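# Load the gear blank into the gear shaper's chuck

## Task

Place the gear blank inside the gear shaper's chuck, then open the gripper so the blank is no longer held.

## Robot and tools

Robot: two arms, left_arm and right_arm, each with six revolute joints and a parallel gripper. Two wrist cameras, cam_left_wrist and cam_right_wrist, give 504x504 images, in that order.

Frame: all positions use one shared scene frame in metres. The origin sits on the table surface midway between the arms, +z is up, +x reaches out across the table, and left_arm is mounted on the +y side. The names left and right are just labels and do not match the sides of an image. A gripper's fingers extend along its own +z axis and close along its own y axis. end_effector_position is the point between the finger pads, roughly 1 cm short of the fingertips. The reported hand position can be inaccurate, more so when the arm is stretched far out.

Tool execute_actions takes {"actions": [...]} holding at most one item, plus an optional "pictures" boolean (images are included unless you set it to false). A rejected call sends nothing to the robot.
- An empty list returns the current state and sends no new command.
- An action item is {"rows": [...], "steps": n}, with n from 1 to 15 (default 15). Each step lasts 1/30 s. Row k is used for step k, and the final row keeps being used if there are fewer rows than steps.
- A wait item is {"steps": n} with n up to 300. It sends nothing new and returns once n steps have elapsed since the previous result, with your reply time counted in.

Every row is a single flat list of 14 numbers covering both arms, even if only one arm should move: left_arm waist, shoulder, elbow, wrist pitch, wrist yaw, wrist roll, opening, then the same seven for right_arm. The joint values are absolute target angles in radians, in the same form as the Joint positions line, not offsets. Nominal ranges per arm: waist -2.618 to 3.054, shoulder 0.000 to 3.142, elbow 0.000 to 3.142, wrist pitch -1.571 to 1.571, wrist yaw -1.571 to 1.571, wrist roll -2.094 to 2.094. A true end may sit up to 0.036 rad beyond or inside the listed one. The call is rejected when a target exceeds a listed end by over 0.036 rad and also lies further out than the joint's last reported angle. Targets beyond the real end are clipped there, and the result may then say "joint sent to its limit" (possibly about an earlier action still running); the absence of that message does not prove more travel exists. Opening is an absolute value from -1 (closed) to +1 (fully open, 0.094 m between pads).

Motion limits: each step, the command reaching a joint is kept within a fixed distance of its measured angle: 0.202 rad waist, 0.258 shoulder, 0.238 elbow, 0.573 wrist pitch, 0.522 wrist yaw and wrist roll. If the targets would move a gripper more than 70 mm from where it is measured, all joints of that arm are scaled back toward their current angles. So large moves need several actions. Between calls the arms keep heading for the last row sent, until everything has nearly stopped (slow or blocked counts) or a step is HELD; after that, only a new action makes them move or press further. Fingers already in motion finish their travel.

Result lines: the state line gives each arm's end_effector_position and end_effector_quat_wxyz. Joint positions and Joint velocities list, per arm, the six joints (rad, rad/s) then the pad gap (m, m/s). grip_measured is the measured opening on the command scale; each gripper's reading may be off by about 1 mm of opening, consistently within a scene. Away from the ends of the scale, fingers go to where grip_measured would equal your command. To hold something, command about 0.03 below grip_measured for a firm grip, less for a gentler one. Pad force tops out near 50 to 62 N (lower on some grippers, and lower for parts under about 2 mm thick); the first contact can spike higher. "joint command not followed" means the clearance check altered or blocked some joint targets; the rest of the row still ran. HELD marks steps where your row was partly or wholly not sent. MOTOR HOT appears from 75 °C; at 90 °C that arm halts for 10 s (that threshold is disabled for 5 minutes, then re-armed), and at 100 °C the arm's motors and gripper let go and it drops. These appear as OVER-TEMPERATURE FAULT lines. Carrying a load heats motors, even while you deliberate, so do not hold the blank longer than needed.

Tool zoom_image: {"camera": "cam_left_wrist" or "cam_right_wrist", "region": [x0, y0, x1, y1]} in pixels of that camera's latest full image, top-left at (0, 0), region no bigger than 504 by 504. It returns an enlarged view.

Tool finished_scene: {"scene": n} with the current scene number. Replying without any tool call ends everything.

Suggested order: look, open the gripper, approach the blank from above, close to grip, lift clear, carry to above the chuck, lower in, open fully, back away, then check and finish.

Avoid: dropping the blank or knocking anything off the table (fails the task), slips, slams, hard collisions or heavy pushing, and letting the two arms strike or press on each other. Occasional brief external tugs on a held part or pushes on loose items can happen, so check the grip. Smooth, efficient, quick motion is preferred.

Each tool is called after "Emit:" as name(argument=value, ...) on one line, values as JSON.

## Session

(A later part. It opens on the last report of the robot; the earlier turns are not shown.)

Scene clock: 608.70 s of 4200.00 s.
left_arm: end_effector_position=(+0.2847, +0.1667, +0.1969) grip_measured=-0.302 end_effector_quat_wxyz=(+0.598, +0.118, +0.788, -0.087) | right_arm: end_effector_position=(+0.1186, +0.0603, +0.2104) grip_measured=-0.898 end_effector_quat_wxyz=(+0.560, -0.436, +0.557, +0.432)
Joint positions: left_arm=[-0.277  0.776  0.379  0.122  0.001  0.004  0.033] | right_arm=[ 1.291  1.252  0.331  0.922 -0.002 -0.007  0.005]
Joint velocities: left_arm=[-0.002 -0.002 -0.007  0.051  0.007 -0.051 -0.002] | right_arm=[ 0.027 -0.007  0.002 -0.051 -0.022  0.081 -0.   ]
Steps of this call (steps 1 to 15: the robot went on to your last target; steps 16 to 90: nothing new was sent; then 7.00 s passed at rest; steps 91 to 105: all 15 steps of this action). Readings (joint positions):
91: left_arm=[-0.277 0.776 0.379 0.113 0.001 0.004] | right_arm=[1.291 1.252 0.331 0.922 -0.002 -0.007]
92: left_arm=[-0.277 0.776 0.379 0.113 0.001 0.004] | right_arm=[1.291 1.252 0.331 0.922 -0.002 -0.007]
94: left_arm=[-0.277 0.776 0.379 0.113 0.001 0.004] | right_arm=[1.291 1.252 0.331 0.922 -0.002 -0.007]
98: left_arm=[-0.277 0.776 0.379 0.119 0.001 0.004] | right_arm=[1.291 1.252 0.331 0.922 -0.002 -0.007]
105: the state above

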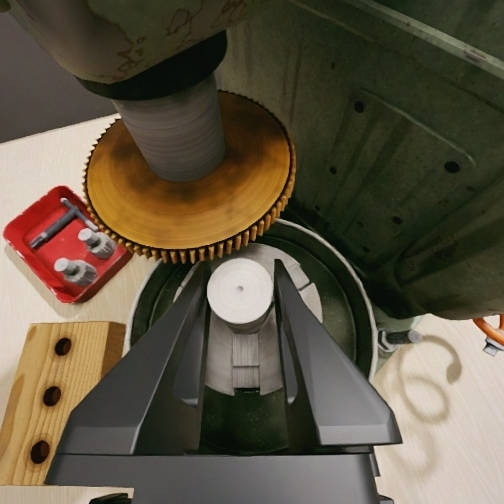

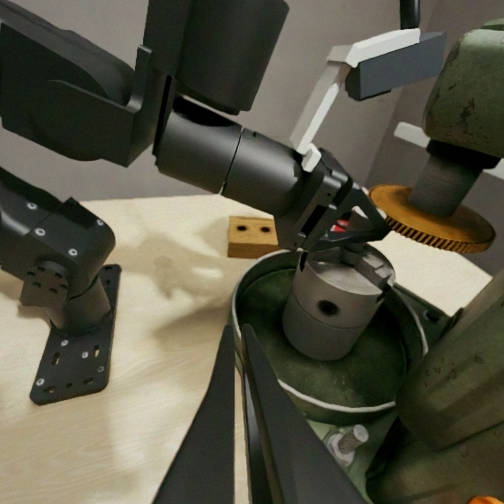

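Emit:
execute_actions(actions=[{"rows":[[-0.277,0.78,0.42,0.11,0,0.004,-0.15,1.3,1.255,0.36,0.935,0,0,-0.9],[-0.277,0.78,0.43,0.10,0,0.004,-0.15,1.3,1.255,0.36,0.935,0,0,-0.9],[-0.277,0.775,0.44,0.09,0,0.004,-0.15,1.3,1.255,0.36,0.935,0,0,-0.9],[-0.277,0.77,0.45,0.08,0,0.004,-0.15,1.3,1.255,0.36,0.935,0,0,-0.9],[-0.277,0.765,0.46,0.07,0,0.004,-0.15,1.3,1.255,0.36,0.935,0,0,-0.9],[-0.277,0.76,0.47,0.06,0,0.004,-0.15,1.3,1.255,0.36,0.935,0,0,-0.9],[-0.277,0.755,0.48,0.05,0,0.004,-0.15,1.3,1.255,0.36,0.935,0,0,-0.9],[-0.277,0.75,0.49,0.04,0,0.004,-0.15,1.3,1.255,0.36,0.935,0,0,-0.9],[-0.277,0.745,0.50,0.03,0,0.004,-0.15,1.3,1.255,0.36,0.935,0,0,-0.9],[-0.277,0.74,0.51,0.02,0,0.004,-0.15,1.3,1.255,0.36,0.935,0,0,-0.9]],"steps":15}])

Emit:
zoom_image(camera="cam_right_wrist", region=[260, 150, 420, 310])

Scene clock: 619.20 s of 4200.00 s.
left_arm: end_effector_position=(+0.2887, +0.1655, +0.2400) grip_measured=-0.152 end_effector_quat_wxyz=(+0.622, +0.115, +0.769, -0.090) | right_arm: end_effector_position=(+0.1186, +0.0603, +0.2104) grip_measured=-0.898 end_effector_quat_wxyz=(+0.560, -0.436, +0.557, +0.432)
Joint positions: left_arm=[-0.277  0.762  0.486  0.065  0.001  0.004  0.04 ] | right_arm=[ 1.291  1.252  0.331  0.922 -0.002 -0.007  0.005]
Joint velocities: left_arm=[-0.002 -0.032 -0.007 -0.095 -0.022  0.007 -0.001] | right_arm=[ 0.002 -0.002  0.017 -0.037 -0.007  0.022  0.   ]
Steps of this call (steps 1 to 15: the robot went on to your last target; steps 16 to 90: nothing new was sent; then 7.00 s passed at rest; steps 91 to 105: all 15 steps of this action). Readings (joint positions):
91: left_arm=[-0.277 0.776 0.379 0.123 0.001 0.004] | right_arm=[1.291 1.252 0.331 0.922 -0.002 -0.007]
92: left_arm=[-0.277 0.776 0.382 0.120 0.001 0.004] | right_arm=[1.291 1.252 0.331 0.922 -0.002 -0.007]
94: left_arm=[-0.277 0.776 0.397 0.109 0.001 0.004] | right_arm=[1.291 1.252 0.331 0.922 -0.002 -0.007]
98: left_arm=[-0.277 0.776 0.444 0.089 0.001 0.004] | right_arm=[1.291 1.252 0.331 0.922 -0.002 -0.007]
105: the state above

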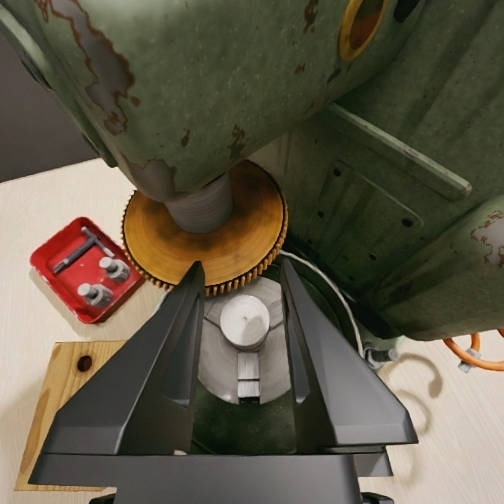

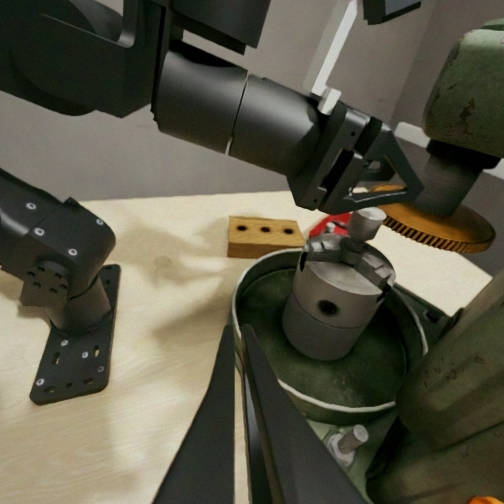

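Region (260, 150, 420, 310) of cam_right_wrist's 504x504 image, scaled by 3.150, with more detail than that image has.

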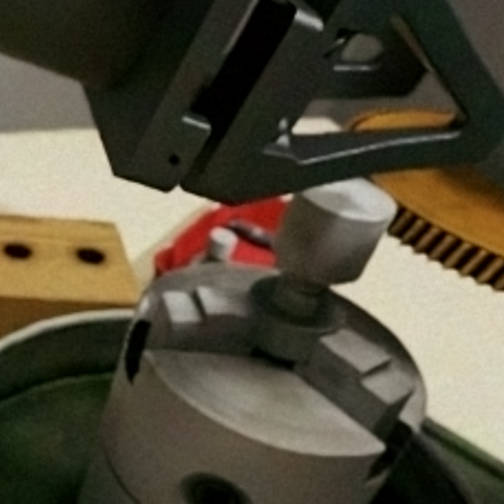

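Emit:
execute_actions(actions=[{"rows":[[-0.277,0.76,0.53,0.0,0,0.004,-0.15,1.3,1.255,0.36,0.935,0,0,-0.9],[-0.277,0.765,0.55,-0.03,0,0.004,-0.15,1.3,1.255,0.36,0.935,0,0,-0.9],[-0.277,0.77,0.57,-0.06,0,0.004,-0.15,1.3,1.255,0.36,0.935,0,0,-0.9],[-0.277,0.775,0.59,-0.09,0,0.004,-0.15,1.3,1.255,0.36,0.935,0,0,-0.9],[-0.277,0.78,0.61,-0.12,0,0.004,-0.15,1.3,1.255,0.36,0.935,0,0,-0.9],[-0.277,0.785,0.63,-0.15,0,0.004,-0.15,1.3,1.255,0.36,0.935,0,0,-0.9],[-0.277,0.79,0.65,-0.18,0,0.004,-0.15,1.3,1.255,0.36,0.935,0,0,-0.9],[-0.277,0.797,0.67,-0.21,0,0.004,-0.15,1.3,1.255,0.36,0.935,0,0,-0.9],[-0.277,0.804,0.69,-0.24,0,0.004,-0.15,1.3,1.255,0.36,0.935,0,0,-0.9],[-0.277,0.811,0.71,-0.27,0,0.004,-0.15,1.3,1.255,0.36,0.935,0,0,-0.9],[-0.277,0.818,0.725,-0.30,0,0.004,-0.15,1.3,1.255,0.36,0.935,0,0,-0.9],[-0.277,0.828,0.735,-0.325,0,0.004,-0.15,1.3,1.255,0.36,0.935,0,0,-0.9]],"steps":15}], pictures=false)

Emit:
execute_actions(actions=[{"steps":30}])

Emit:
zoom_image(camera="cam_right_wrist", region=[260, 130, 440, 310])

Scene clock: 636.60 s of 4200.00 s.
left_arm: end_effector_position=(+0.2876, +0.1658, +0.2659) grip_measured=-0.152 end_effector_quat_wxyz=(+0.577, +0.120, +0.804, -0.084) | right_arm: end_effector_position=(+0.1186, +0.0603, +0.2104) grip_measured=-0.898 end_effector_quat_wxyz=(+0.560, -0.436, +0.557, +0.432)
Joint positions: left_arm=[-0.277  0.81   0.712 -0.23   0.001  0.004  0.04 ] | right_arm=[ 1.291  1.252  0.331  0.922 -0.002 -0.007  0.005]
Joint velocities: left_arm=[-0.017  0.066  0.027 -0.447  0.022  0.007  0.001] | right_arm=[ 0.012 -0.012  0.017 -0.022 -0.022 -0.066 -0.   ]
Steps of this call (steps 1 to 30: the robot went on to your last target; steps 31 to 90: nothing new was sent; then 13.90 s passed at rest; steps 91 to 105: all 15 steps of this action). Readings (joint positions):
91: left_arm=[-0.277 0.762 0.488 0.040 0.001 0.004] | right_arm=[1.291 1.252 0.331 0.922 -0.002 -0.007]
92: left_arm=[-0.277 0.762 0.495 0.028 0.001 0.004] | right_arm=[1.291 1.252 0.331 0.922 -0.002 -0.007]
94: left_arm=[-0.277 0.762 0.521 -0.009 0.001 0.004] | right_arm=[1.291 1.252 0.331 0.922 -0.002 -0.007]
98: left_arm=[-0.277 0.771 0.608 -0.090 0.001 0.004] | right_arm=[1.291 1.252 0.331 0.922 -0.002 -0.007]
105: the state above

Scene clock: 637.60 s of 4200.00 s.
left_arm: end_effector_position=(+0.2822, +0.1675, +0.2477) grip_measured=-0.152 end_effector_quat_wxyz=(+0.545, +0.123, +0.825, -0.079) | right_arm: end_effector_position=(+0.1186, +0.0603, +0.2104) grip_measured=-0.898 end_effector_quat_wxyz=(+0.560, -0.436, +0.557, +0.432)
Joint positions: left_arm=[-0.277  0.815  0.712 -0.301  0.001  0.004  0.04 ] | right_arm=[ 1.291  1.252  0.331  0.922 -0.002 -0.007  0.005]
Joint velocities: left_arm=[ 0.007 -0.002 -0.002 -0.022  0.007 -0.11  -0.001] | right_arm=[-0.017  0.017 -0.002  0.007  0.037  0.095  0.001]
Steps of this call (steps 1 to 30: the robot went on to your last target). Readings (joint positions):
1: left_arm=[-0.277 0.811 0.712 -0.243 0.001 0.004] | right_arm=[1.291 1.252 0.331 0.922 -0.002 -0.007]
2: left_arm=[-0.277 0.812 0.712 -0.256 0.001 0.004] | right_arm=[1.291 1.252 0.331 0.922 -0.002 -0.007]
4: left_arm=[-0.277 0.815 0.712 -0.275 0.001 0.004] | right_arm=[1.291 1.252 0.331 0.922 -0.002 -0.007]
8: left_arm=[-0.277 0.815 0.712 -0.293 0.001 0.004] | right_arm=[1.291 1.252 0.331 0.922 -0.002 -0.007]
30: the state above
All arms were judged still, so your last target was given up. Only a new action makes them travel on or press farther. Fingers that are still opening or closing keep moving.

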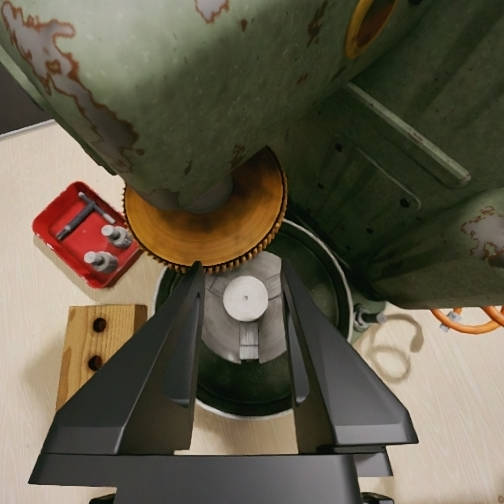

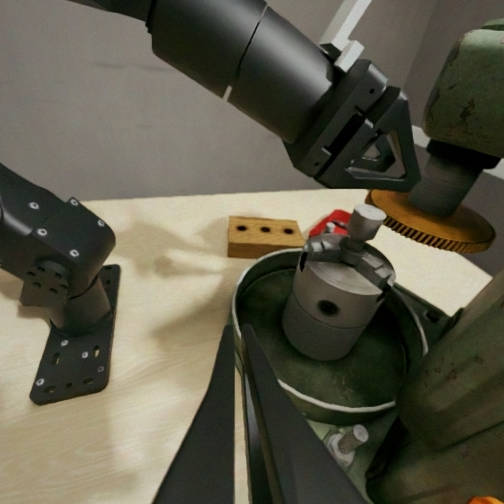

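Region (260, 130, 440, 310) of cam_right_wrist's 504x504 image, scaled by 2.800, with more detail than that image has.

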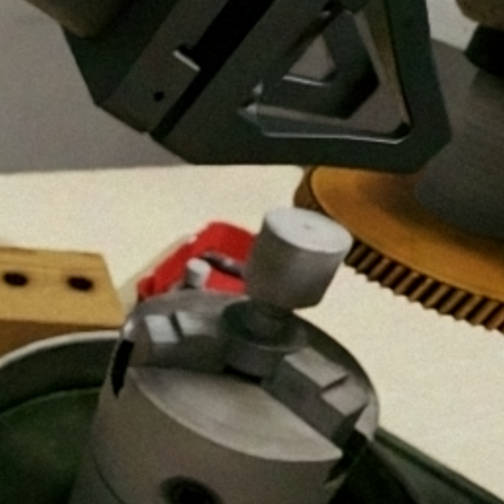

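Emit:
execute_actions(actions=[{"rows":[[-0.277,0.83,0.70,-0.29,0,0.004,-0.15,1.3,1.255,0.36,0.935,0,0,-0.9],[-0.277,0.83,0.69,-0.28,0,0.004,-0.15,1.3,1.255,0.36,0.935,0,0,-0.9],[-0.277,0.832,0.68,-0.27,0,0.004,-0.15,1.3,1.255,0.36,0.935,0,0,-0.9],[-0.277,0.832,0.67,-0.26,0,0.004,-0.15,1.3,1.255,0.36,0.935,0,0,-0.9],[-0.277,0.834,0.66,-0.25,0,0.004,-0.15,1.3,1.255,0.36,0.935,0,0,-0.9],[-0.277,0.834,0.65,-0.24,0,0.004,-0.15,1.3,1.255,0.36,0.935,0,0,-0.9],[-0.277,0.836,0.64,-0.23,0,0.004,-0.15,1.3,1.255,0.36,0.935,0,0,-0.9],[-0.277,0.836,0.63,-0.22,0,0.004,-0.15,1.3,1.255,0.36,0.935,0,0,-0.9],[-0.277,0.838,0.62,-0.21,0,0.004,-0.15,1.3,1.255,0.36,0.935,0,0,-0.9],[-0.277,0.838,0.61,-0.20,0,0.004,-0.15,1.3,1.255,0.36,0.935,0,0,-0.9],[-0.277,0.84,0.60,-0.19,0,0.004,-0.15,1.3,1.255,0.36,0.935,0,0,-0.9],[-0.277,0.84,0.59,-0.18,0,0.004,-0.15,1.3,1.255,0.36,0.935,0,0,-0.9]],"steps":15}], pictures=false)

Emit:
execute_actions(actions=[{"steps":25}])

Scene clock: 654.87 s of 4200.00 s.
left_arm: end_effector_position=(+0.2851, +0.1666, +0.2164) grip_measured=-0.152 end_effector_quat_wxyz=(+0.538, +0.124, +0.830, -0.078) | right_arm: end_effector_position=(+0.1186, +0.0603, +0.2105) grip_measured=-0.898 end_effector_quat_wxyz=(+0.560, -0.436, +0.556, +0.432)
Joint positions: left_arm=[-0.277  0.828  0.608 -0.203  0.001  0.004  0.04 ] | right_arm=[ 1.291  1.252  0.331  0.922 -0.002 -0.007  0.005]
Joint velocities: left_arm=[ 0.012  0.037 -0.095 -0.022  0.022  0.007 -0.   ] | right_arm=[ 0.002 -0.017 -0.002 -0.11  -0.051 -0.066  0.   ]
Steps of this call (steps 1 to 90: nothing new was sent; then 13.77 s passed at rest; steps 91 to 105: all 15 steps of this action). Readings (joint positions):
91: left_arm=[-0.277 0.815 0.712 -0.300 0.001 0.004] | right_arm=[1.291 1.252 0.331 0.922 -0.002 -0.007]
92: left_arm=[-0.277 0.815 0.712 -0.297 0.001 0.004] | right_arm=[1.291 1.252 0.331 0.922 -0.002 -0.007]
94: left_arm=[-0.277 0.815 0.710 -0.283 0.001 0.004] | right_arm=[1.291 1.252 0.331 0.922 -0.002 -0.007]
98: left_arm=[-0.277 0.815 0.674 -0.243 0.001 0.004] | right_arm=[1.291 1.252 0.331 0.922 -0.002 -0.007]
105: the state above

Scene clock: 655.70 s of 4200.00 s.
left_arm: end_effector_position=(+0.2873, +0.1659, +0.2204) grip_measured=-0.152 end_effector_quat_wxyz=(+0.546, +0.123, +0.825, -0.079) | right_arm: end_effector_position=(+0.1186, +0.0603, +0.2105) grip_measured=-0.898 end_effector_quat_wxyz=(+0.560, -0.436, +0.556, +0.432)
Joint positions: left_arm=[-0.277  0.829  0.606 -0.178  0.001  0.004  0.04 ] | right_arm=[ 1.291  1.252  0.331  0.922 -0.002 -0.007  0.005]
Joint velocities: left_arm=[-0.002  0.002  0.002  0.037  0.022 -0.022 -0.001] | right_arm=[-0.007  0.007 -0.002  0.066  0.051  0.022  0.001]
Steps of this call (steps 1 to 25: the robot went on to your last target). Readings (joint positions):
1: left_arm=[-0.277 0.829 0.606 -0.201 0.001 0.004] | right_arm=[1.291 1.252 0.331 0.922 -0.002 -0.007]
2: left_arm=[-0.277 0.829 0.606 -0.199 0.001 0.004] | right_arm=[1.291 1.252 0.331 0.922 -0.002 -0.007]
4: left_arm=[-0.277 0.829 0.606 -0.191 0.001 0.004] | right_arm=[1.291 1.252 0.331 0.922 -0.002 -0.007]
8: left_arm=[-0.277 0.829 0.606 -0.182 0.001 0.004] | right_arm=[1.291 1.252 0.331 0.922 -0.002 -0.007]
25: the state above

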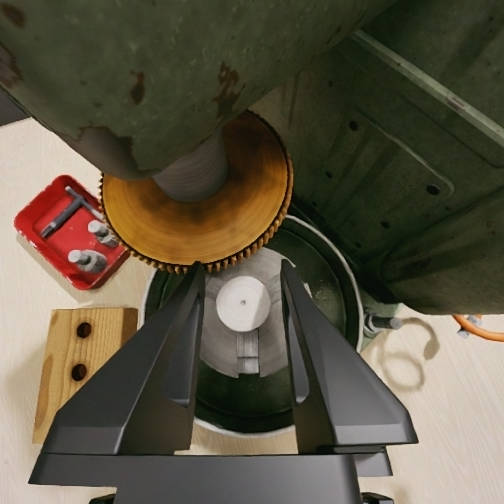

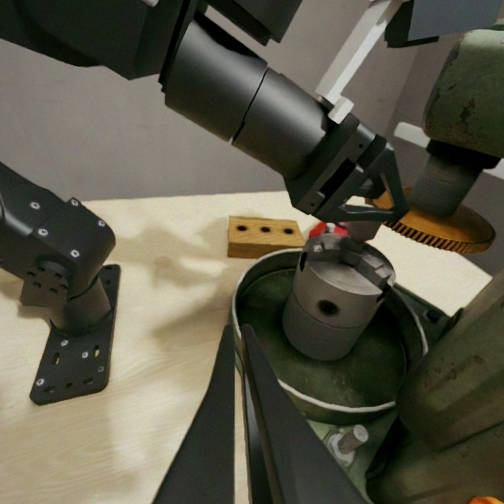

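Emit:
execute_actions(actions=[{"rows":[[-0.277,0.83,0.585,-0.18,0,0.004,-0.27,1.3,1.255,0.36,0.935,0,0,-0.9],[-0.277,0.83,0.58,-0.18,0,0.004,-0.27,1.3,1.255,0.36,0.935,0,0,-0.9],[-0.277,0.83,0.575,-0.18,0,0.004,-0.27,1.3,1.255,0.36,0.935,0,0,-0.9],[-0.277,0.83,0.57,-0.18,0,0.004,-0.27,1.3,1.255,0.36,0.935,0,0,-0.9],[-0.277,0.83,0.565,-0.175,0,0.004,-0.27,1.3,1.255,0.36,0.935,0,0,-0.9],[-0.277,0.83,0.56,-0.17,0,0.004,-0.27,1.3,1.255,0.36,0.935,0,0,-0.9],[-0.277,0.83,0.555,-0.165,0,0.004,-0.27,1.3,1.255,0.36,0.935,0,0,-0.9],[-0.277,0.83,0.55,-0.165,0,0.004,-0.27,1.3,1.255,0.36,0.935,0,0,-0.9],[-0.277,0.83,0.545,-0.162,0,0.004,-0.27,1.3,1.255,0.36,0.935,0,0,-0.9],[-0.277,0.83,0.54,-0.162,0,0.004,-0.27,1.3,1.255,0.36,0.935,0,0,-0.9]],"steps":15}], pictures=false)

Emit:
execute_actions(actions=[{"steps":25}])

Emit:
zoom_image(camera="cam_right_wrist", region=[260, 150, 420, 310])

Scene clock: 667.30 s of 4200.00 s.
left_arm: end_effector_position=(+0.2841, +0.1669, +0.2010) grip_measured=-0.268 end_effector_quat_wxyz=(+0.533, +0.125, +0.833, -0.077) | right_arm: end_effector_position=(+0.1186, +0.0603, +0.2105) grip_measured=-0.898 end_effector_quat_wxyz=(+0.560, -0.436, +0.556, +0.432)
Joint positions: left_arm=[-0.277  0.829  0.558 -0.163  0.001  0.004  0.034] | right_arm=[ 1.291  1.252  0.331  0.922 -0.002 -0.007  0.005]
Joint velocities: left_arm=[ 0.002  0.002  0.002 -0.007 -0.095  0.007 -0.001] | right_arm=[-0.007  0.012  0.017 -0.066 -0.022 -0.051 -0.   ]
Steps of this call (steps 1 to 15: the robot went on to your last target; steps 16 to 90: nothing new was sent; then 8.10 s passed at rest; steps 91 to 105: all 15 steps of this action). Readings (joint positions):
91: left_arm=[-0.277 0.829 0.606 -0.177 0.001 0.004] | right_arm=[1.291 1.252 0.331 0.922 -0.002 -0.007]
92: left_arm=[-0.277 0.829 0.606 -0.177 0.001 0.004] | right_arm=[1.291 1.252 0.331 0.922 -0.002 -0.007]
94: left_arm=[-0.277 0.829 0.604 -0.175 0.001 0.004] | right_arm=[1.291 1.252 0.331 0.922 -0.002 -0.007]
98: left_arm=[-0.277 0.829 0.583 -0.165 0.001 0.004] | right_arm=[1.291 1.252 0.331 0.922 -0.002 -0.007]
105: the state above

Scene clock: 668.13 s of 4200.00 s.
left_arm: end_effector_position=(+0.2845, +0.1668, +0.2019) grip_measured=-0.268 end_effector_quat_wxyz=(+0.534, +0.124, +0.832, -0.078) | right_arm: end_effector_position=(+0.1186, +0.0603, +0.2105) grip_measured=-0.898 end_effector_quat_wxyz=(+0.560, -0.436, +0.556, +0.432)
Joint positions: left_arm=[-0.277  0.829  0.558 -0.159  0.001  0.004  0.034] | right_arm=[ 1.291  1.252  0.331  0.922 -0.002 -0.007  0.005]
Joint velocities: left_arm=[ 0.017 -0.012 -0.002  0.007  0.037 -0.022 -0.001] | right_arm=[-0.002  0.007 -0.002  0.007  0.022  0.022  0.001]
Steps of this call (steps 1 to 15: the robot went on to your last target; steps 16 to 25: nothing new was sent). Readings (joint positions):
1: left_arm=[-0.277 0.829 0.558 -0.162 0.001 0.004] | right_arm=[1.291 1.252 0.331 0.922 -0.002 -0.007]
2: left_arm=[-0.277 0.829 0.558 -0.161 0.001 0.004] | right_arm=[1.291 1.252 0.331 0.922 -0.002 -0.007]
4: left_arm=[-0.277 0.829 0.558 -0.161 0.001 0.004] | right_arm=[1.291 1.252 0.331 0.922 -0.002 -0.007]
8: left_arm=[-0.277 0.829 0.558 -0.160 0.001 0.004] | right_arm=[1.291 1.252 0.331 0.922 -0.002 -0.007]
25: the state above
All arms were judged still, so your last target was given up. Only a new action makes them travel on or press farther. Fingers that are still opening or closing keep moving.

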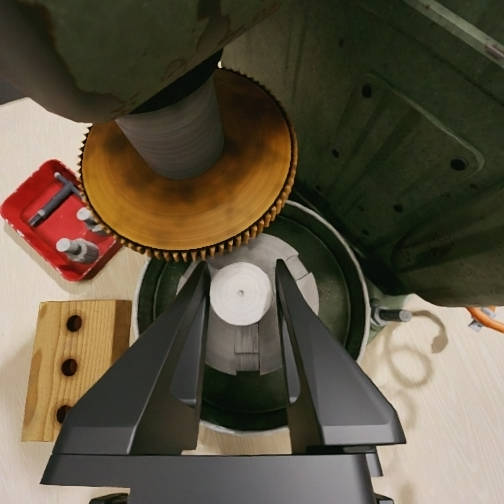

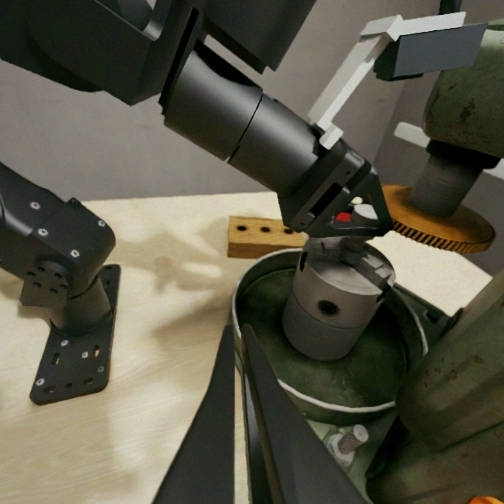

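Region (260, 150, 420, 310) of cam_right_wrist's 504x504 image, scaled by 3.150, with more detail than that image has.

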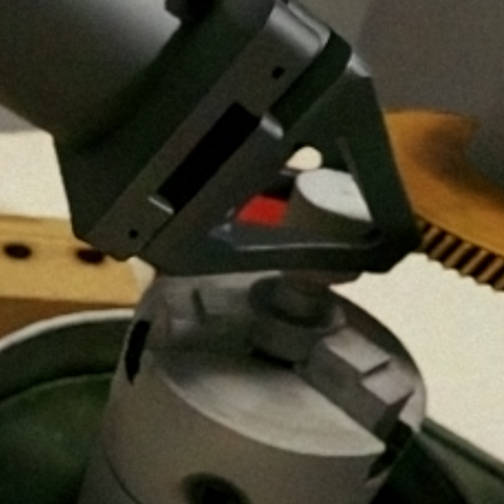

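Emit:
execute_actions(actions=[{"rows":[[-0.277,0.83,0.54,-0.162,0,0.004,-0.35,1.3,1.255,0.36,0.935,0,0,-0.9],[-0.277,0.83,0.54,-0.162,0,0.004,-0.39,1.3,1.255,0.36,0.935,0,0,-0.9],[-0.277,0.83,0.54,-0.162,0,0.004,-0.41,1.3,1.255,0.36,0.935,0,0,-0.9],[-0.277,0.83,0.54,-0.162,0,0.004,-0.44,1.3,1.255,0.36,0.935,0,0,-0.9]],"steps":12}], pictures=false)

Emit:
execute_actions(actions=[{"rows":[[-0.277,0.835,0.535,-0.162,0,0.004,-0.44,1.3,1.255,0.36,0.935,0,0,-0.9],[-0.277,0.835,0.53,-0.16,0,0.004,-0.44,1.3,1.255,0.36,0.935,0,0,-0.9],[-0.277,0.835,0.525,-0.157,0,0.004,-0.44,1.3,1.255,0.36,0.935,0,0,-0.9],[-0.277,0.835,0.52,-0.154,0,0.004,-0.44,1.3,1.255,0.36,0.935,0,0,-0.9],[-0.277,0.835,0.515,-0.15,0,0.004,-0.44,1.3,1.255,0.36,0.935,0,0,-0.9],[-0.277,0.835,0.51,-0.146,0,0.004,-0.44,1.3,1.255,0.36,0.935,0,0,-0.9]],"steps":15}], pictures=false)

Scene clock: 677.63 s of 4200.00 s.
left_arm: end_effector_position=(+0.2844, +0.1668, +0.2018) grip_measured=-0.411 end_effector_quat_wxyz=(+0.534, +0.124, +0.833, -0.078) | right_arm: end_effector_position=(+0.1186, +0.0603, +0.2105) grip_measured=-0.898 end_effector_quat_wxyz=(+0.560, -0.436, +0.556, +0.432)
Joint positions: left_arm=[-0.277  0.829  0.558 -0.16   0.001  0.004  0.028] | right_arm=[ 1.291  1.252  0.331  0.922 -0.002 -0.007  0.005]
Joint velocities: left_arm=[-0.007  0.002 -0.012 -0.037  0.051 -0.022 -0.   ] | right_arm=[-0.002 -0.002  0.002  0.007  0.007 -0.007 -0.001]
Steps of this call (steps 1 to 90: nothing new was sent; then 6.10 s passed at rest; steps 91 to 102: all 12 steps of this action). Readings (joint positions):
91: left_arm=[-0.277 0.829 0.558 -0.159 0.001 0.004] | right_arm=[1.291 1.252 0.331 0.922 -0.002 -0.007]
92: left_arm=[-0.277 0.829 0.558 -0.159 0.001 0.004] | right_arm=[1.291 1.252 0.331 0.922 -0.002 -0.007]
94: left_arm=[-0.277 0.829 0.558 -0.159 0.001 0.004] | right_arm=[1.291 1.252 0.331 0.922 -0.002 -0.007]
98: left_arm=[-0.277 0.829 0.558 -0.160 0.001 0.004] | right_arm=[1.291 1.252 0.331 0.922 -0.002 -0.007]
102: the state above

Scene clock: 678.13 s of 4200.00 s.
left_arm: end_effector_position=(+0.2845, +0.1668, +0.1966) grip_measured=-0.411 end_effector_quat_wxyz=(+0.536, +0.124, +0.832, -0.078) | right_arm: end_effector_position=(+0.1186, +0.0603, +0.2105) grip_measured=-0.898 end_effector_quat_wxyz=(+0.560, -0.436, +0.556, +0.432)
Joint positions: left_arm=[-0.277  0.829  0.535 -0.133  0.001  0.004  0.028] | right_arm=[ 1.291  1.252  0.331  0.922 -0.002 -0.007  0.005]
Joint velocities: left_arm=[-0.002 -0.007 -0.002 -0.022 -0.051 -0.022  0.   ] | right_arm=[-0.007  0.007  0.012 -0.037 -0.007  0.007  0.   ]
Steps of this call (steps 1 to 15: all 15 steps of this action). Readings (joint positions):
1: left_arm=[-0.277 0.829 0.558 -0.160 0.001 0.004] | right_arm=[1.291 1.252 0.331 0.922 -0.002 -0.007]
2: left_arm=[-0.277 0.829 0.557 -0.159 0.001 0.004] | right_arm=[1.291 1.252 0.331 0.922 -0.002 -0.007]
4: left_arm=[-0.277 0.829 0.551 -0.152 0.001 0.004] | right_arm=[1.291 1.252 0.331 0.922 -0.002 -0.007]
8: left_arm=[-0.277 0.829 0.538 -0.137 0.001 0.004] | right_arm=[1.291 1.252 0.331 0.922 -0.002 -0.007]
15: the state above

Moving. Continue.

Emit:
execute_actions(actions=[{"rows":[[-0.277,0.84,0.505,-0.142,0,0.004,-0.44,1.3,1.255,0.36,0.935,0,0,-0.9],[-0.277,0.84,0.50,-0.138,0,0.004,-0.44,1.3,1.255,0.36,0.935,0,0,-0.9],[-0.277,0.84,0.495,-0.133,0,0.004,-0.44,1.3,1.255,0.36,0.935,0,0,-0.9],[-0.277,0.84,0.49,-0.128,0,0.004,-0.44,1.3,1.255,0.36,0.935,0,0,-0.9],[-0.277,0.84,0.485,-0.123,0,0.004,-0.44,1.3,1.255,0.36,0.935,0,0,-0.9],[-0.277,0.84,0.48,-0.118,0,0.004,-0.44,1.3,1.255,0.36,0.935,0,0,-0.9],[-0.277,0.84,0.475,-0.113,0,0.004,-0.44,1.3,1.255,0.36,0.935,0,0,-0.9]],"steps":15}])

Emit:
zoom_image(camera="cam_right_wrist", region=[260, 150, 420, 310])

Scene clock: 685.60 s of 4200.00 s.
left_arm: end_effector_position=(+0.2847, +0.1667, +0.1904) grip_measured=-0.411 end_effector_quat_wxyz=(+0.539, +0.124, +0.830, -0.078) | right_arm: end_effector_position=(+0.1186, +0.0603, +0.2105) grip_measured=-0.898 end_effector_quat_wxyz=(+0.560, -0.436, +0.556, +0.432)
Joint positions: left_arm=[-0.277  0.829  0.503 -0.094  0.001  0.004  0.028] | right_arm=[ 1.291  1.252  0.331  0.922 -0.002 -0.007  0.005]
Joint velocities: left_arm=[-0.002  0.007  0.002  0.037 -0.081 -0.022 -0.001] | right_arm=[-0.002  0.002  0.007  0.037 -0.007  0.037  0.001]
Steps of this call (steps 1 to 15: the robot went on to your last target; steps 16 to 90: nothing new was sent; then 3.97 s passed at rest; steps 91 to 105: all 15 steps of this action). Readings (joint positions):
91: left_arm=[-0.277 0.829 0.535 -0.133 0.001 0.004] | right_arm=[1.291 1.252 0.331 0.922 -0.002 -0.007]
92: left_arm=[-0.277 0.829 0.535 -0.132 0.001 0.004] | right_arm=[1.291 1.252 0.331 0.922 -0.002 -0.007]
94: left_arm=[-0.277 0.829 0.527 -0.124 0.001 0.004] | right_arm=[1.291 1.252 0.331 0.922 -0.002 -0.007]
98: left_arm=[-0.277 0.829 0.509 -0.101 0.001 0.004] | right_arm=[1.291 1.252 0.331 0.922 -0.002 -0.007]
105: the state above

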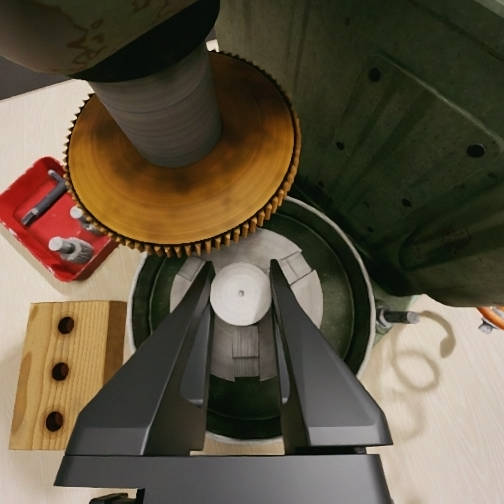

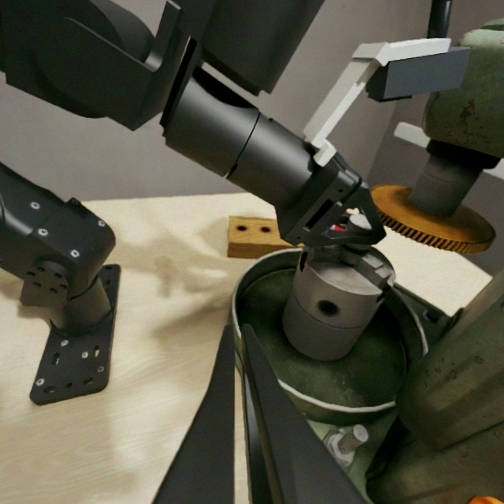

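Region (260, 150, 420, 310) of cam_right_wrist's 504x504 image, scaled by 3.150, with more detail than that image has.

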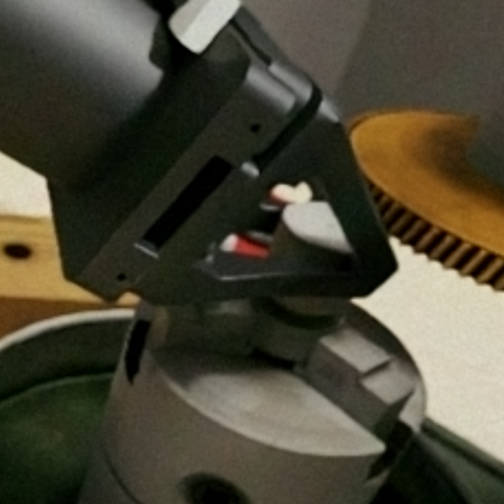

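Emit:
execute_actions(actions=[{"rows":[[-0.277,0.86,0.47,-0.11,0,0.004,-0.44,1.3,1.255,0.36,0.935,0,0,-0.9],[-0.277,0.845,0.465,-0.106,0,0.004,-0.44,1.3,1.255,0.36,0.935,0,0,-0.9],[-0.277,0.845,0.46,-0.102,0,0.004,-0.44,1.3,1.255,0.36,0.935,0,0,-0.9],[-0.277,0.845,0.455,-0.098,0,0.004,-0.44,1.3,1.255,0.36,0.935,0,0,-0.9],[-0.277,0.845,0.45,-0.094,0,0.004,-0.44,1.3,1.255,0.36,0.935,0,0,-0.9],[-0.277,0.845,0.445,-0.09,0,0.004,-0.44,1.3,1.255,0.36,0.935,0,0,-0.9],[-0.277,0.845,0.44,-0.086,0,0.004,-0.44,1.3,1.255,0.36,0.935,0,0,-0.9]],"steps":15}])

Emit:
zoom_image(camera="cam_right_wrist", region=[260, 150, 420, 310])

Scene clock: 692.27 s of 4200.00 s.
left_arm: end_effector_position=(+0.2850, +0.1666, +0.1842) grip_measured=-0.411 end_effector_quat_wxyz=(+0.539, +0.124, +0.829, -0.078) | right_arm: end_effector_position=(+0.1186, +0.0603, +0.2105) grip_measured=-0.898 end_effector_quat_wxyz=(+0.560, -0.436, +0.556, +0.432)
Joint positions: left_arm=[-0.277  0.833  0.478 -0.063  0.001  0.004  0.028] | right_arm=[ 1.291  1.252  0.331  0.922 -0.002 -0.007  0.005]
Joint velocities: left_arm=[-0.012 -0.012  0.007 -0.007  0.007 -0.022 -0.   ] | right_arm=[ 0.002  0.007 -0.012 -0.051  0.037 -0.022 -0.001]
Steps of this call (steps 1 to 15: the robot went on to your last target; steps 16 to 90: nothing new was sent; then 3.17 s passed at rest; steps 91 to 105: all 15 steps of this action). Readings (joint positions):
91: left_arm=[-0.277 0.831 0.503 -0.094 0.001 0.004] | right_arm=[1.291 1.252 0.331 0.922 -0.002 -0.007]
92: left_arm=[-0.277 0.833 0.500 -0.093 0.001 0.004] | right_arm=[1.291 1.252 0.331 0.922 -0.002 -0.007]
94: left_arm=[-0.277 0.833 0.492 -0.083 0.001 0.004] | right_arm=[1.291 1.252 0.331 0.922 -0.002 -0.007]
98: left_arm=[-0.277 0.833 0.479 -0.064 0.001 0.004] | right_arm=[1.291 1.252 0.331 0.922 -0.002 -0.007]
105: the state above

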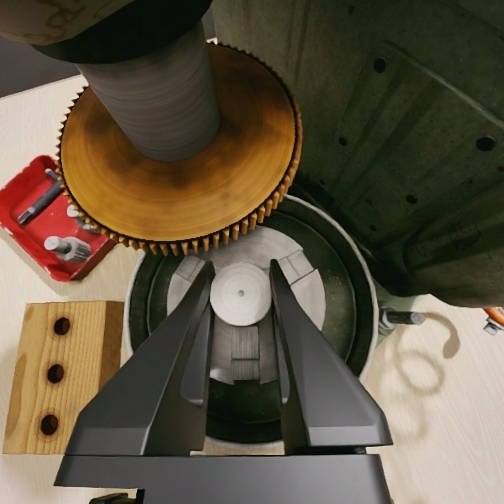

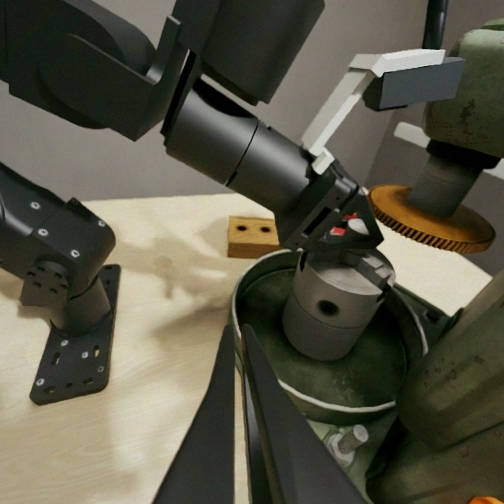

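Region (260, 150, 420, 310) of cam_right_wrist's 504x504 image, scaled by 3.150, with more detail than that image has.

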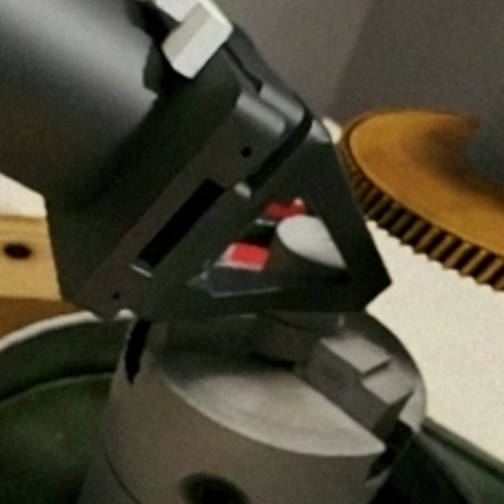

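Looks seated. Release and retreat up/back.

Emit:
execute_actions(actions=[{"rows":[[-0.277,0.833,0.478,-0.07,0,0.004,-0.44,1.3,1.255,0.36,0.935,0,0,-0.9],[-0.277,0.833,0.478,-0.07,0,0.004,-0.44,1.3,1.255,0.36,0.935,0,0,-0.9],[-0.277,0.833,0.478,-0.07,0,0.004,-0.36,1.3,1.255,0.36,0.935,0,0,-0.9],[-0.277,0.833,0.478,-0.07,0,0.004,-0.25,1.3,1.255,0.36,0.935,0,0,-0.9]],"steps":12}], pictures=false)

Emit:
execute_actions(actions=[{"rows":[[-0.277,0.80,0.50,-0.10,0,0.004,-0.25,1.3,1.255,0.36,0.935,0,0,-0.9],[-0.277,0.785,0.505,-0.12,0,0.004,-0.25,1.3,1.255,0.36,0.935,0,0,-0.9],[-0.277,0.77,0.51,-0.14,0,0.004,-0.25,1.3,1.255,0.36,0.935,0,0,-0.9],[-0.277,0.755,0.515,-0.16,0,0.004,-0.25,1.3,1.255,0.36,0.935,0,0,-0.9],[-0.277,0.74,0.52,-0.18,0,0.004,-0.25,1.3,1.255,0.36,0.935,0,0,-0.9],[-0.277,0.72,0.525,-0.20,0,0.004,-0.25,1.3,1.255,0.36,0.935,0,0,-0.9],[-0.277,0.70,0.53,-0.22,0,0.004,-0.25,1.3,1.255,0.36,0.935,0,0,-0.9],[-0.277,0.68,0.535,-0.24,0,0.004,-0.25,1.3,1.255,0.36,0.935,0,0,-0.9],[-0.277,0.66,0.54,-0.26,0,0.004,-0.25,1.3,1.255,0.36,0.935,0,0,-0.9],[-0.277,0.64,0.545,-0.28,0,0.004,-0.25,1.3,1.255,0.36,0.935,0,0,-0.9],[-0.277,0.62,0.55,-0.30,0,0.004,-0.25,1.3,1.255,0.36,0.935,0,0,-0.9],[-0.277,0.60,0.55,-0.32,0,0.004,-0.25,1.3,1.255,0.36,0.935,0,0,-0.9]],"steps":15}], pictures=false)

Emit:
execute_actions(actions=[{"steps":20}])

Emit:
zoom_image(camera="cam_right_wrist", region=[260, 150, 420, 310])

Scene clock: 708.27 s of 4200.00 s.
left_arm: end_effector_position=(+0.2852, +0.1666, +0.1846) grip_measured=-0.252 end_effector_quat_wxyz=(+0.540, +0.124, +0.829, -0.079) | right_arm: end_effector_position=(+0.1186, +0.0603, +0.2105) grip_measured=-0.898 end_effector_quat_wxyz=(+0.560, -0.436, +0.556, +0.432)
Joint positions: left_arm=[-0.277  0.833  0.478 -0.061  0.001  0.004  0.035] | right_arm=[ 1.291  1.252  0.331  0.922 -0.002 -0.007  0.005]
Joint velocities: left_arm=[-0.002 -0.002  0.007 -0.007 -0.007 -0.007  0.001] | right_arm=[ 0.012 -0.002  0.007 -0.022  0.022 -0.037  0.   ]
Steps of this call (steps 1 to 15: the robot went on to your last target; steps 16 to 90: nothing new was sent; then 12.60 s passed at rest; steps 91 to 102: all 12 steps of this action). Readings (joint positions):
91: left_arm=[-0.277 0.833 0.478 -0.062 0.001 0.004] | right_arm=[1.291 1.252 0.331 0.922 -0.002 -0.007]
92: left_arm=[-0.277 0.833 0.478 -0.062 0.001 0.004] | right_arm=[1.291 1.252 0.331 0.922 -0.002 -0.007]
94: left_arm=[-0.277 0.833 0.478 -0.061 0.001 0.004] | right_arm=[1.291 1.252 0.331 0.922 -0.002 -0.007]
98: left_arm=[-0.277 0.833 0.478 -0.061 0.001 0.004] | right_arm=[1.291 1.252 0.331 0.922 -0.002 -0.007]
102: the state above

Scene clock: 708.77 s of 4200.00 s.
left_arm: end_effector_position=(+0.2549, +0.1757, +0.2260) grip_measured=-0.252 end_effector_quat_wxyz=(+0.571, +0.121, +0.808, -0.083) | right_arm: end_effector_position=(+0.1186, +0.0603, +0.2105) grip_measured=-0.898 end_effector_quat_wxyz=(+0.560, -0.436, +0.556, +0.432)
Joint positions: left_arm=[-0.277  0.62   0.528 -0.249  0.001  0.004  0.035] | right_arm=[ 1.291  1.252  0.331  0.922 -0.002 -0.007  0.005]
Joint velocities: left_arm=[ 0.012 -0.115  0.061 -0.154 -0.037 -0.022 -0.001] | right_arm=[-0.012 -0.022  0.012  0.037 -0.007 -0.051 -0.   ]
Steps of this call (steps 1 to 15: all 15 steps of this action). Readings (joint positions):
1: left_arm=[-0.277 0.833 0.478 -0.062 0.001 0.004] | right_arm=[1.291 1.252 0.331 0.922 -0.002 -0.007]
2: left_arm=[-0.277 0.828 0.478 -0.069 0.001 0.004] | right_arm=[1.291 1.252 0.331 0.922 -0.002 -0.007]
4: left_arm=[-0.277 0.807 0.478 -0.092 0.001 0.004] | right_arm=[1.291 1.252 0.331 0.922 -0.002 -0.007]
8: left_arm=[-0.277 0.738 0.490 -0.156 0.001 0.004] | right_arm=[1.291 1.252 0.331 0.922 -0.002 -0.007]
15: the state above

Scene clock: 709.43 s of 4200.00 s.
left_arm: end_effector_position=(+0.2508, +0.1769, +0.2163) grip_measured=-0.252 end_effector_quat_wxyz=(+0.553, +0.123, +0.820, -0.080) | right_arm: end_effector_position=(+0.1186, +0.0603, +0.2105) grip_measured=-0.898 end_effector_quat_wxyz=(+0.560, -0.436, +0.556, +0.432)
Joint positions: left_arm=[-0.277  0.618  0.529 -0.296  0.001  0.004  0.035] | right_arm=[ 1.291  1.252  0.331  0.922 -0.002 -0.007  0.005]
Joint velocities: left_arm=[ 0.002  0.007 -0.002  0.022  0.066 -0.051 -0.   ] | right_arm=[-0.012 -0.012  0.002 -0.007 -0.022 -0.007 -0.   ]
Steps of this call (steps 1 to 20: the robot went on to your last target). Readings (joint positions):
1: left_arm=[-0.277 0.618 0.529 -0.255 0.001 0.004] | right_arm=[1.291 1.252 0.331 0.922 -0.002 -0.007]
2: left_arm=[-0.277 0.618 0.529 -0.261 0.001 0.004] | right_arm=[1.291 1.252 0.331 0.922 -0.002 -0.007]
4: left_arm=[-0.277 0.618 0.529 -0.275 0.001 0.004] | right_arm=[1.291 1.252 0.331 0.922 -0.002 -0.007]
8: left_arm=[-0.277 0.618 0.529 -0.289 0.001 0.004] | right_arm=[1.291 1.252 0.331 0.922 -0.002 -0.007]
20: the state above

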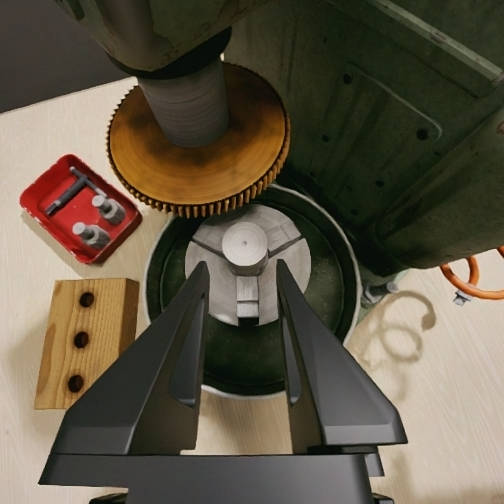

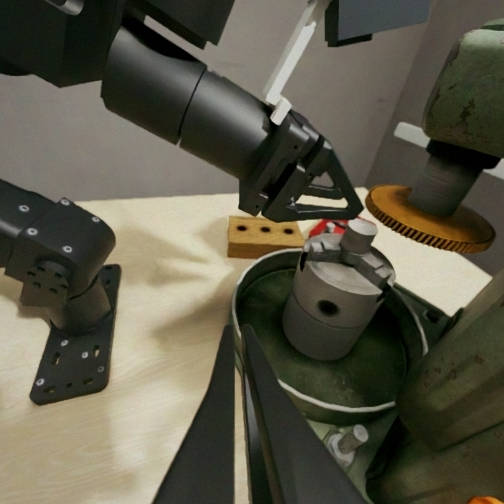

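Region (260, 150, 420, 310) of cam_right_wrist's 504x504 image, scaled by 3.150, with more detail than that image has.

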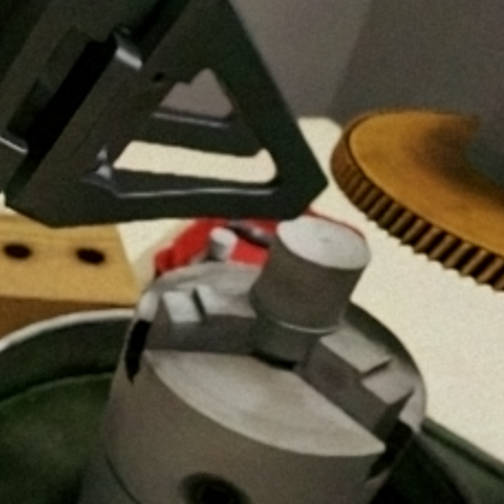

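Emit:
finished_scene(scene=2)

The scene is finished: the task was done.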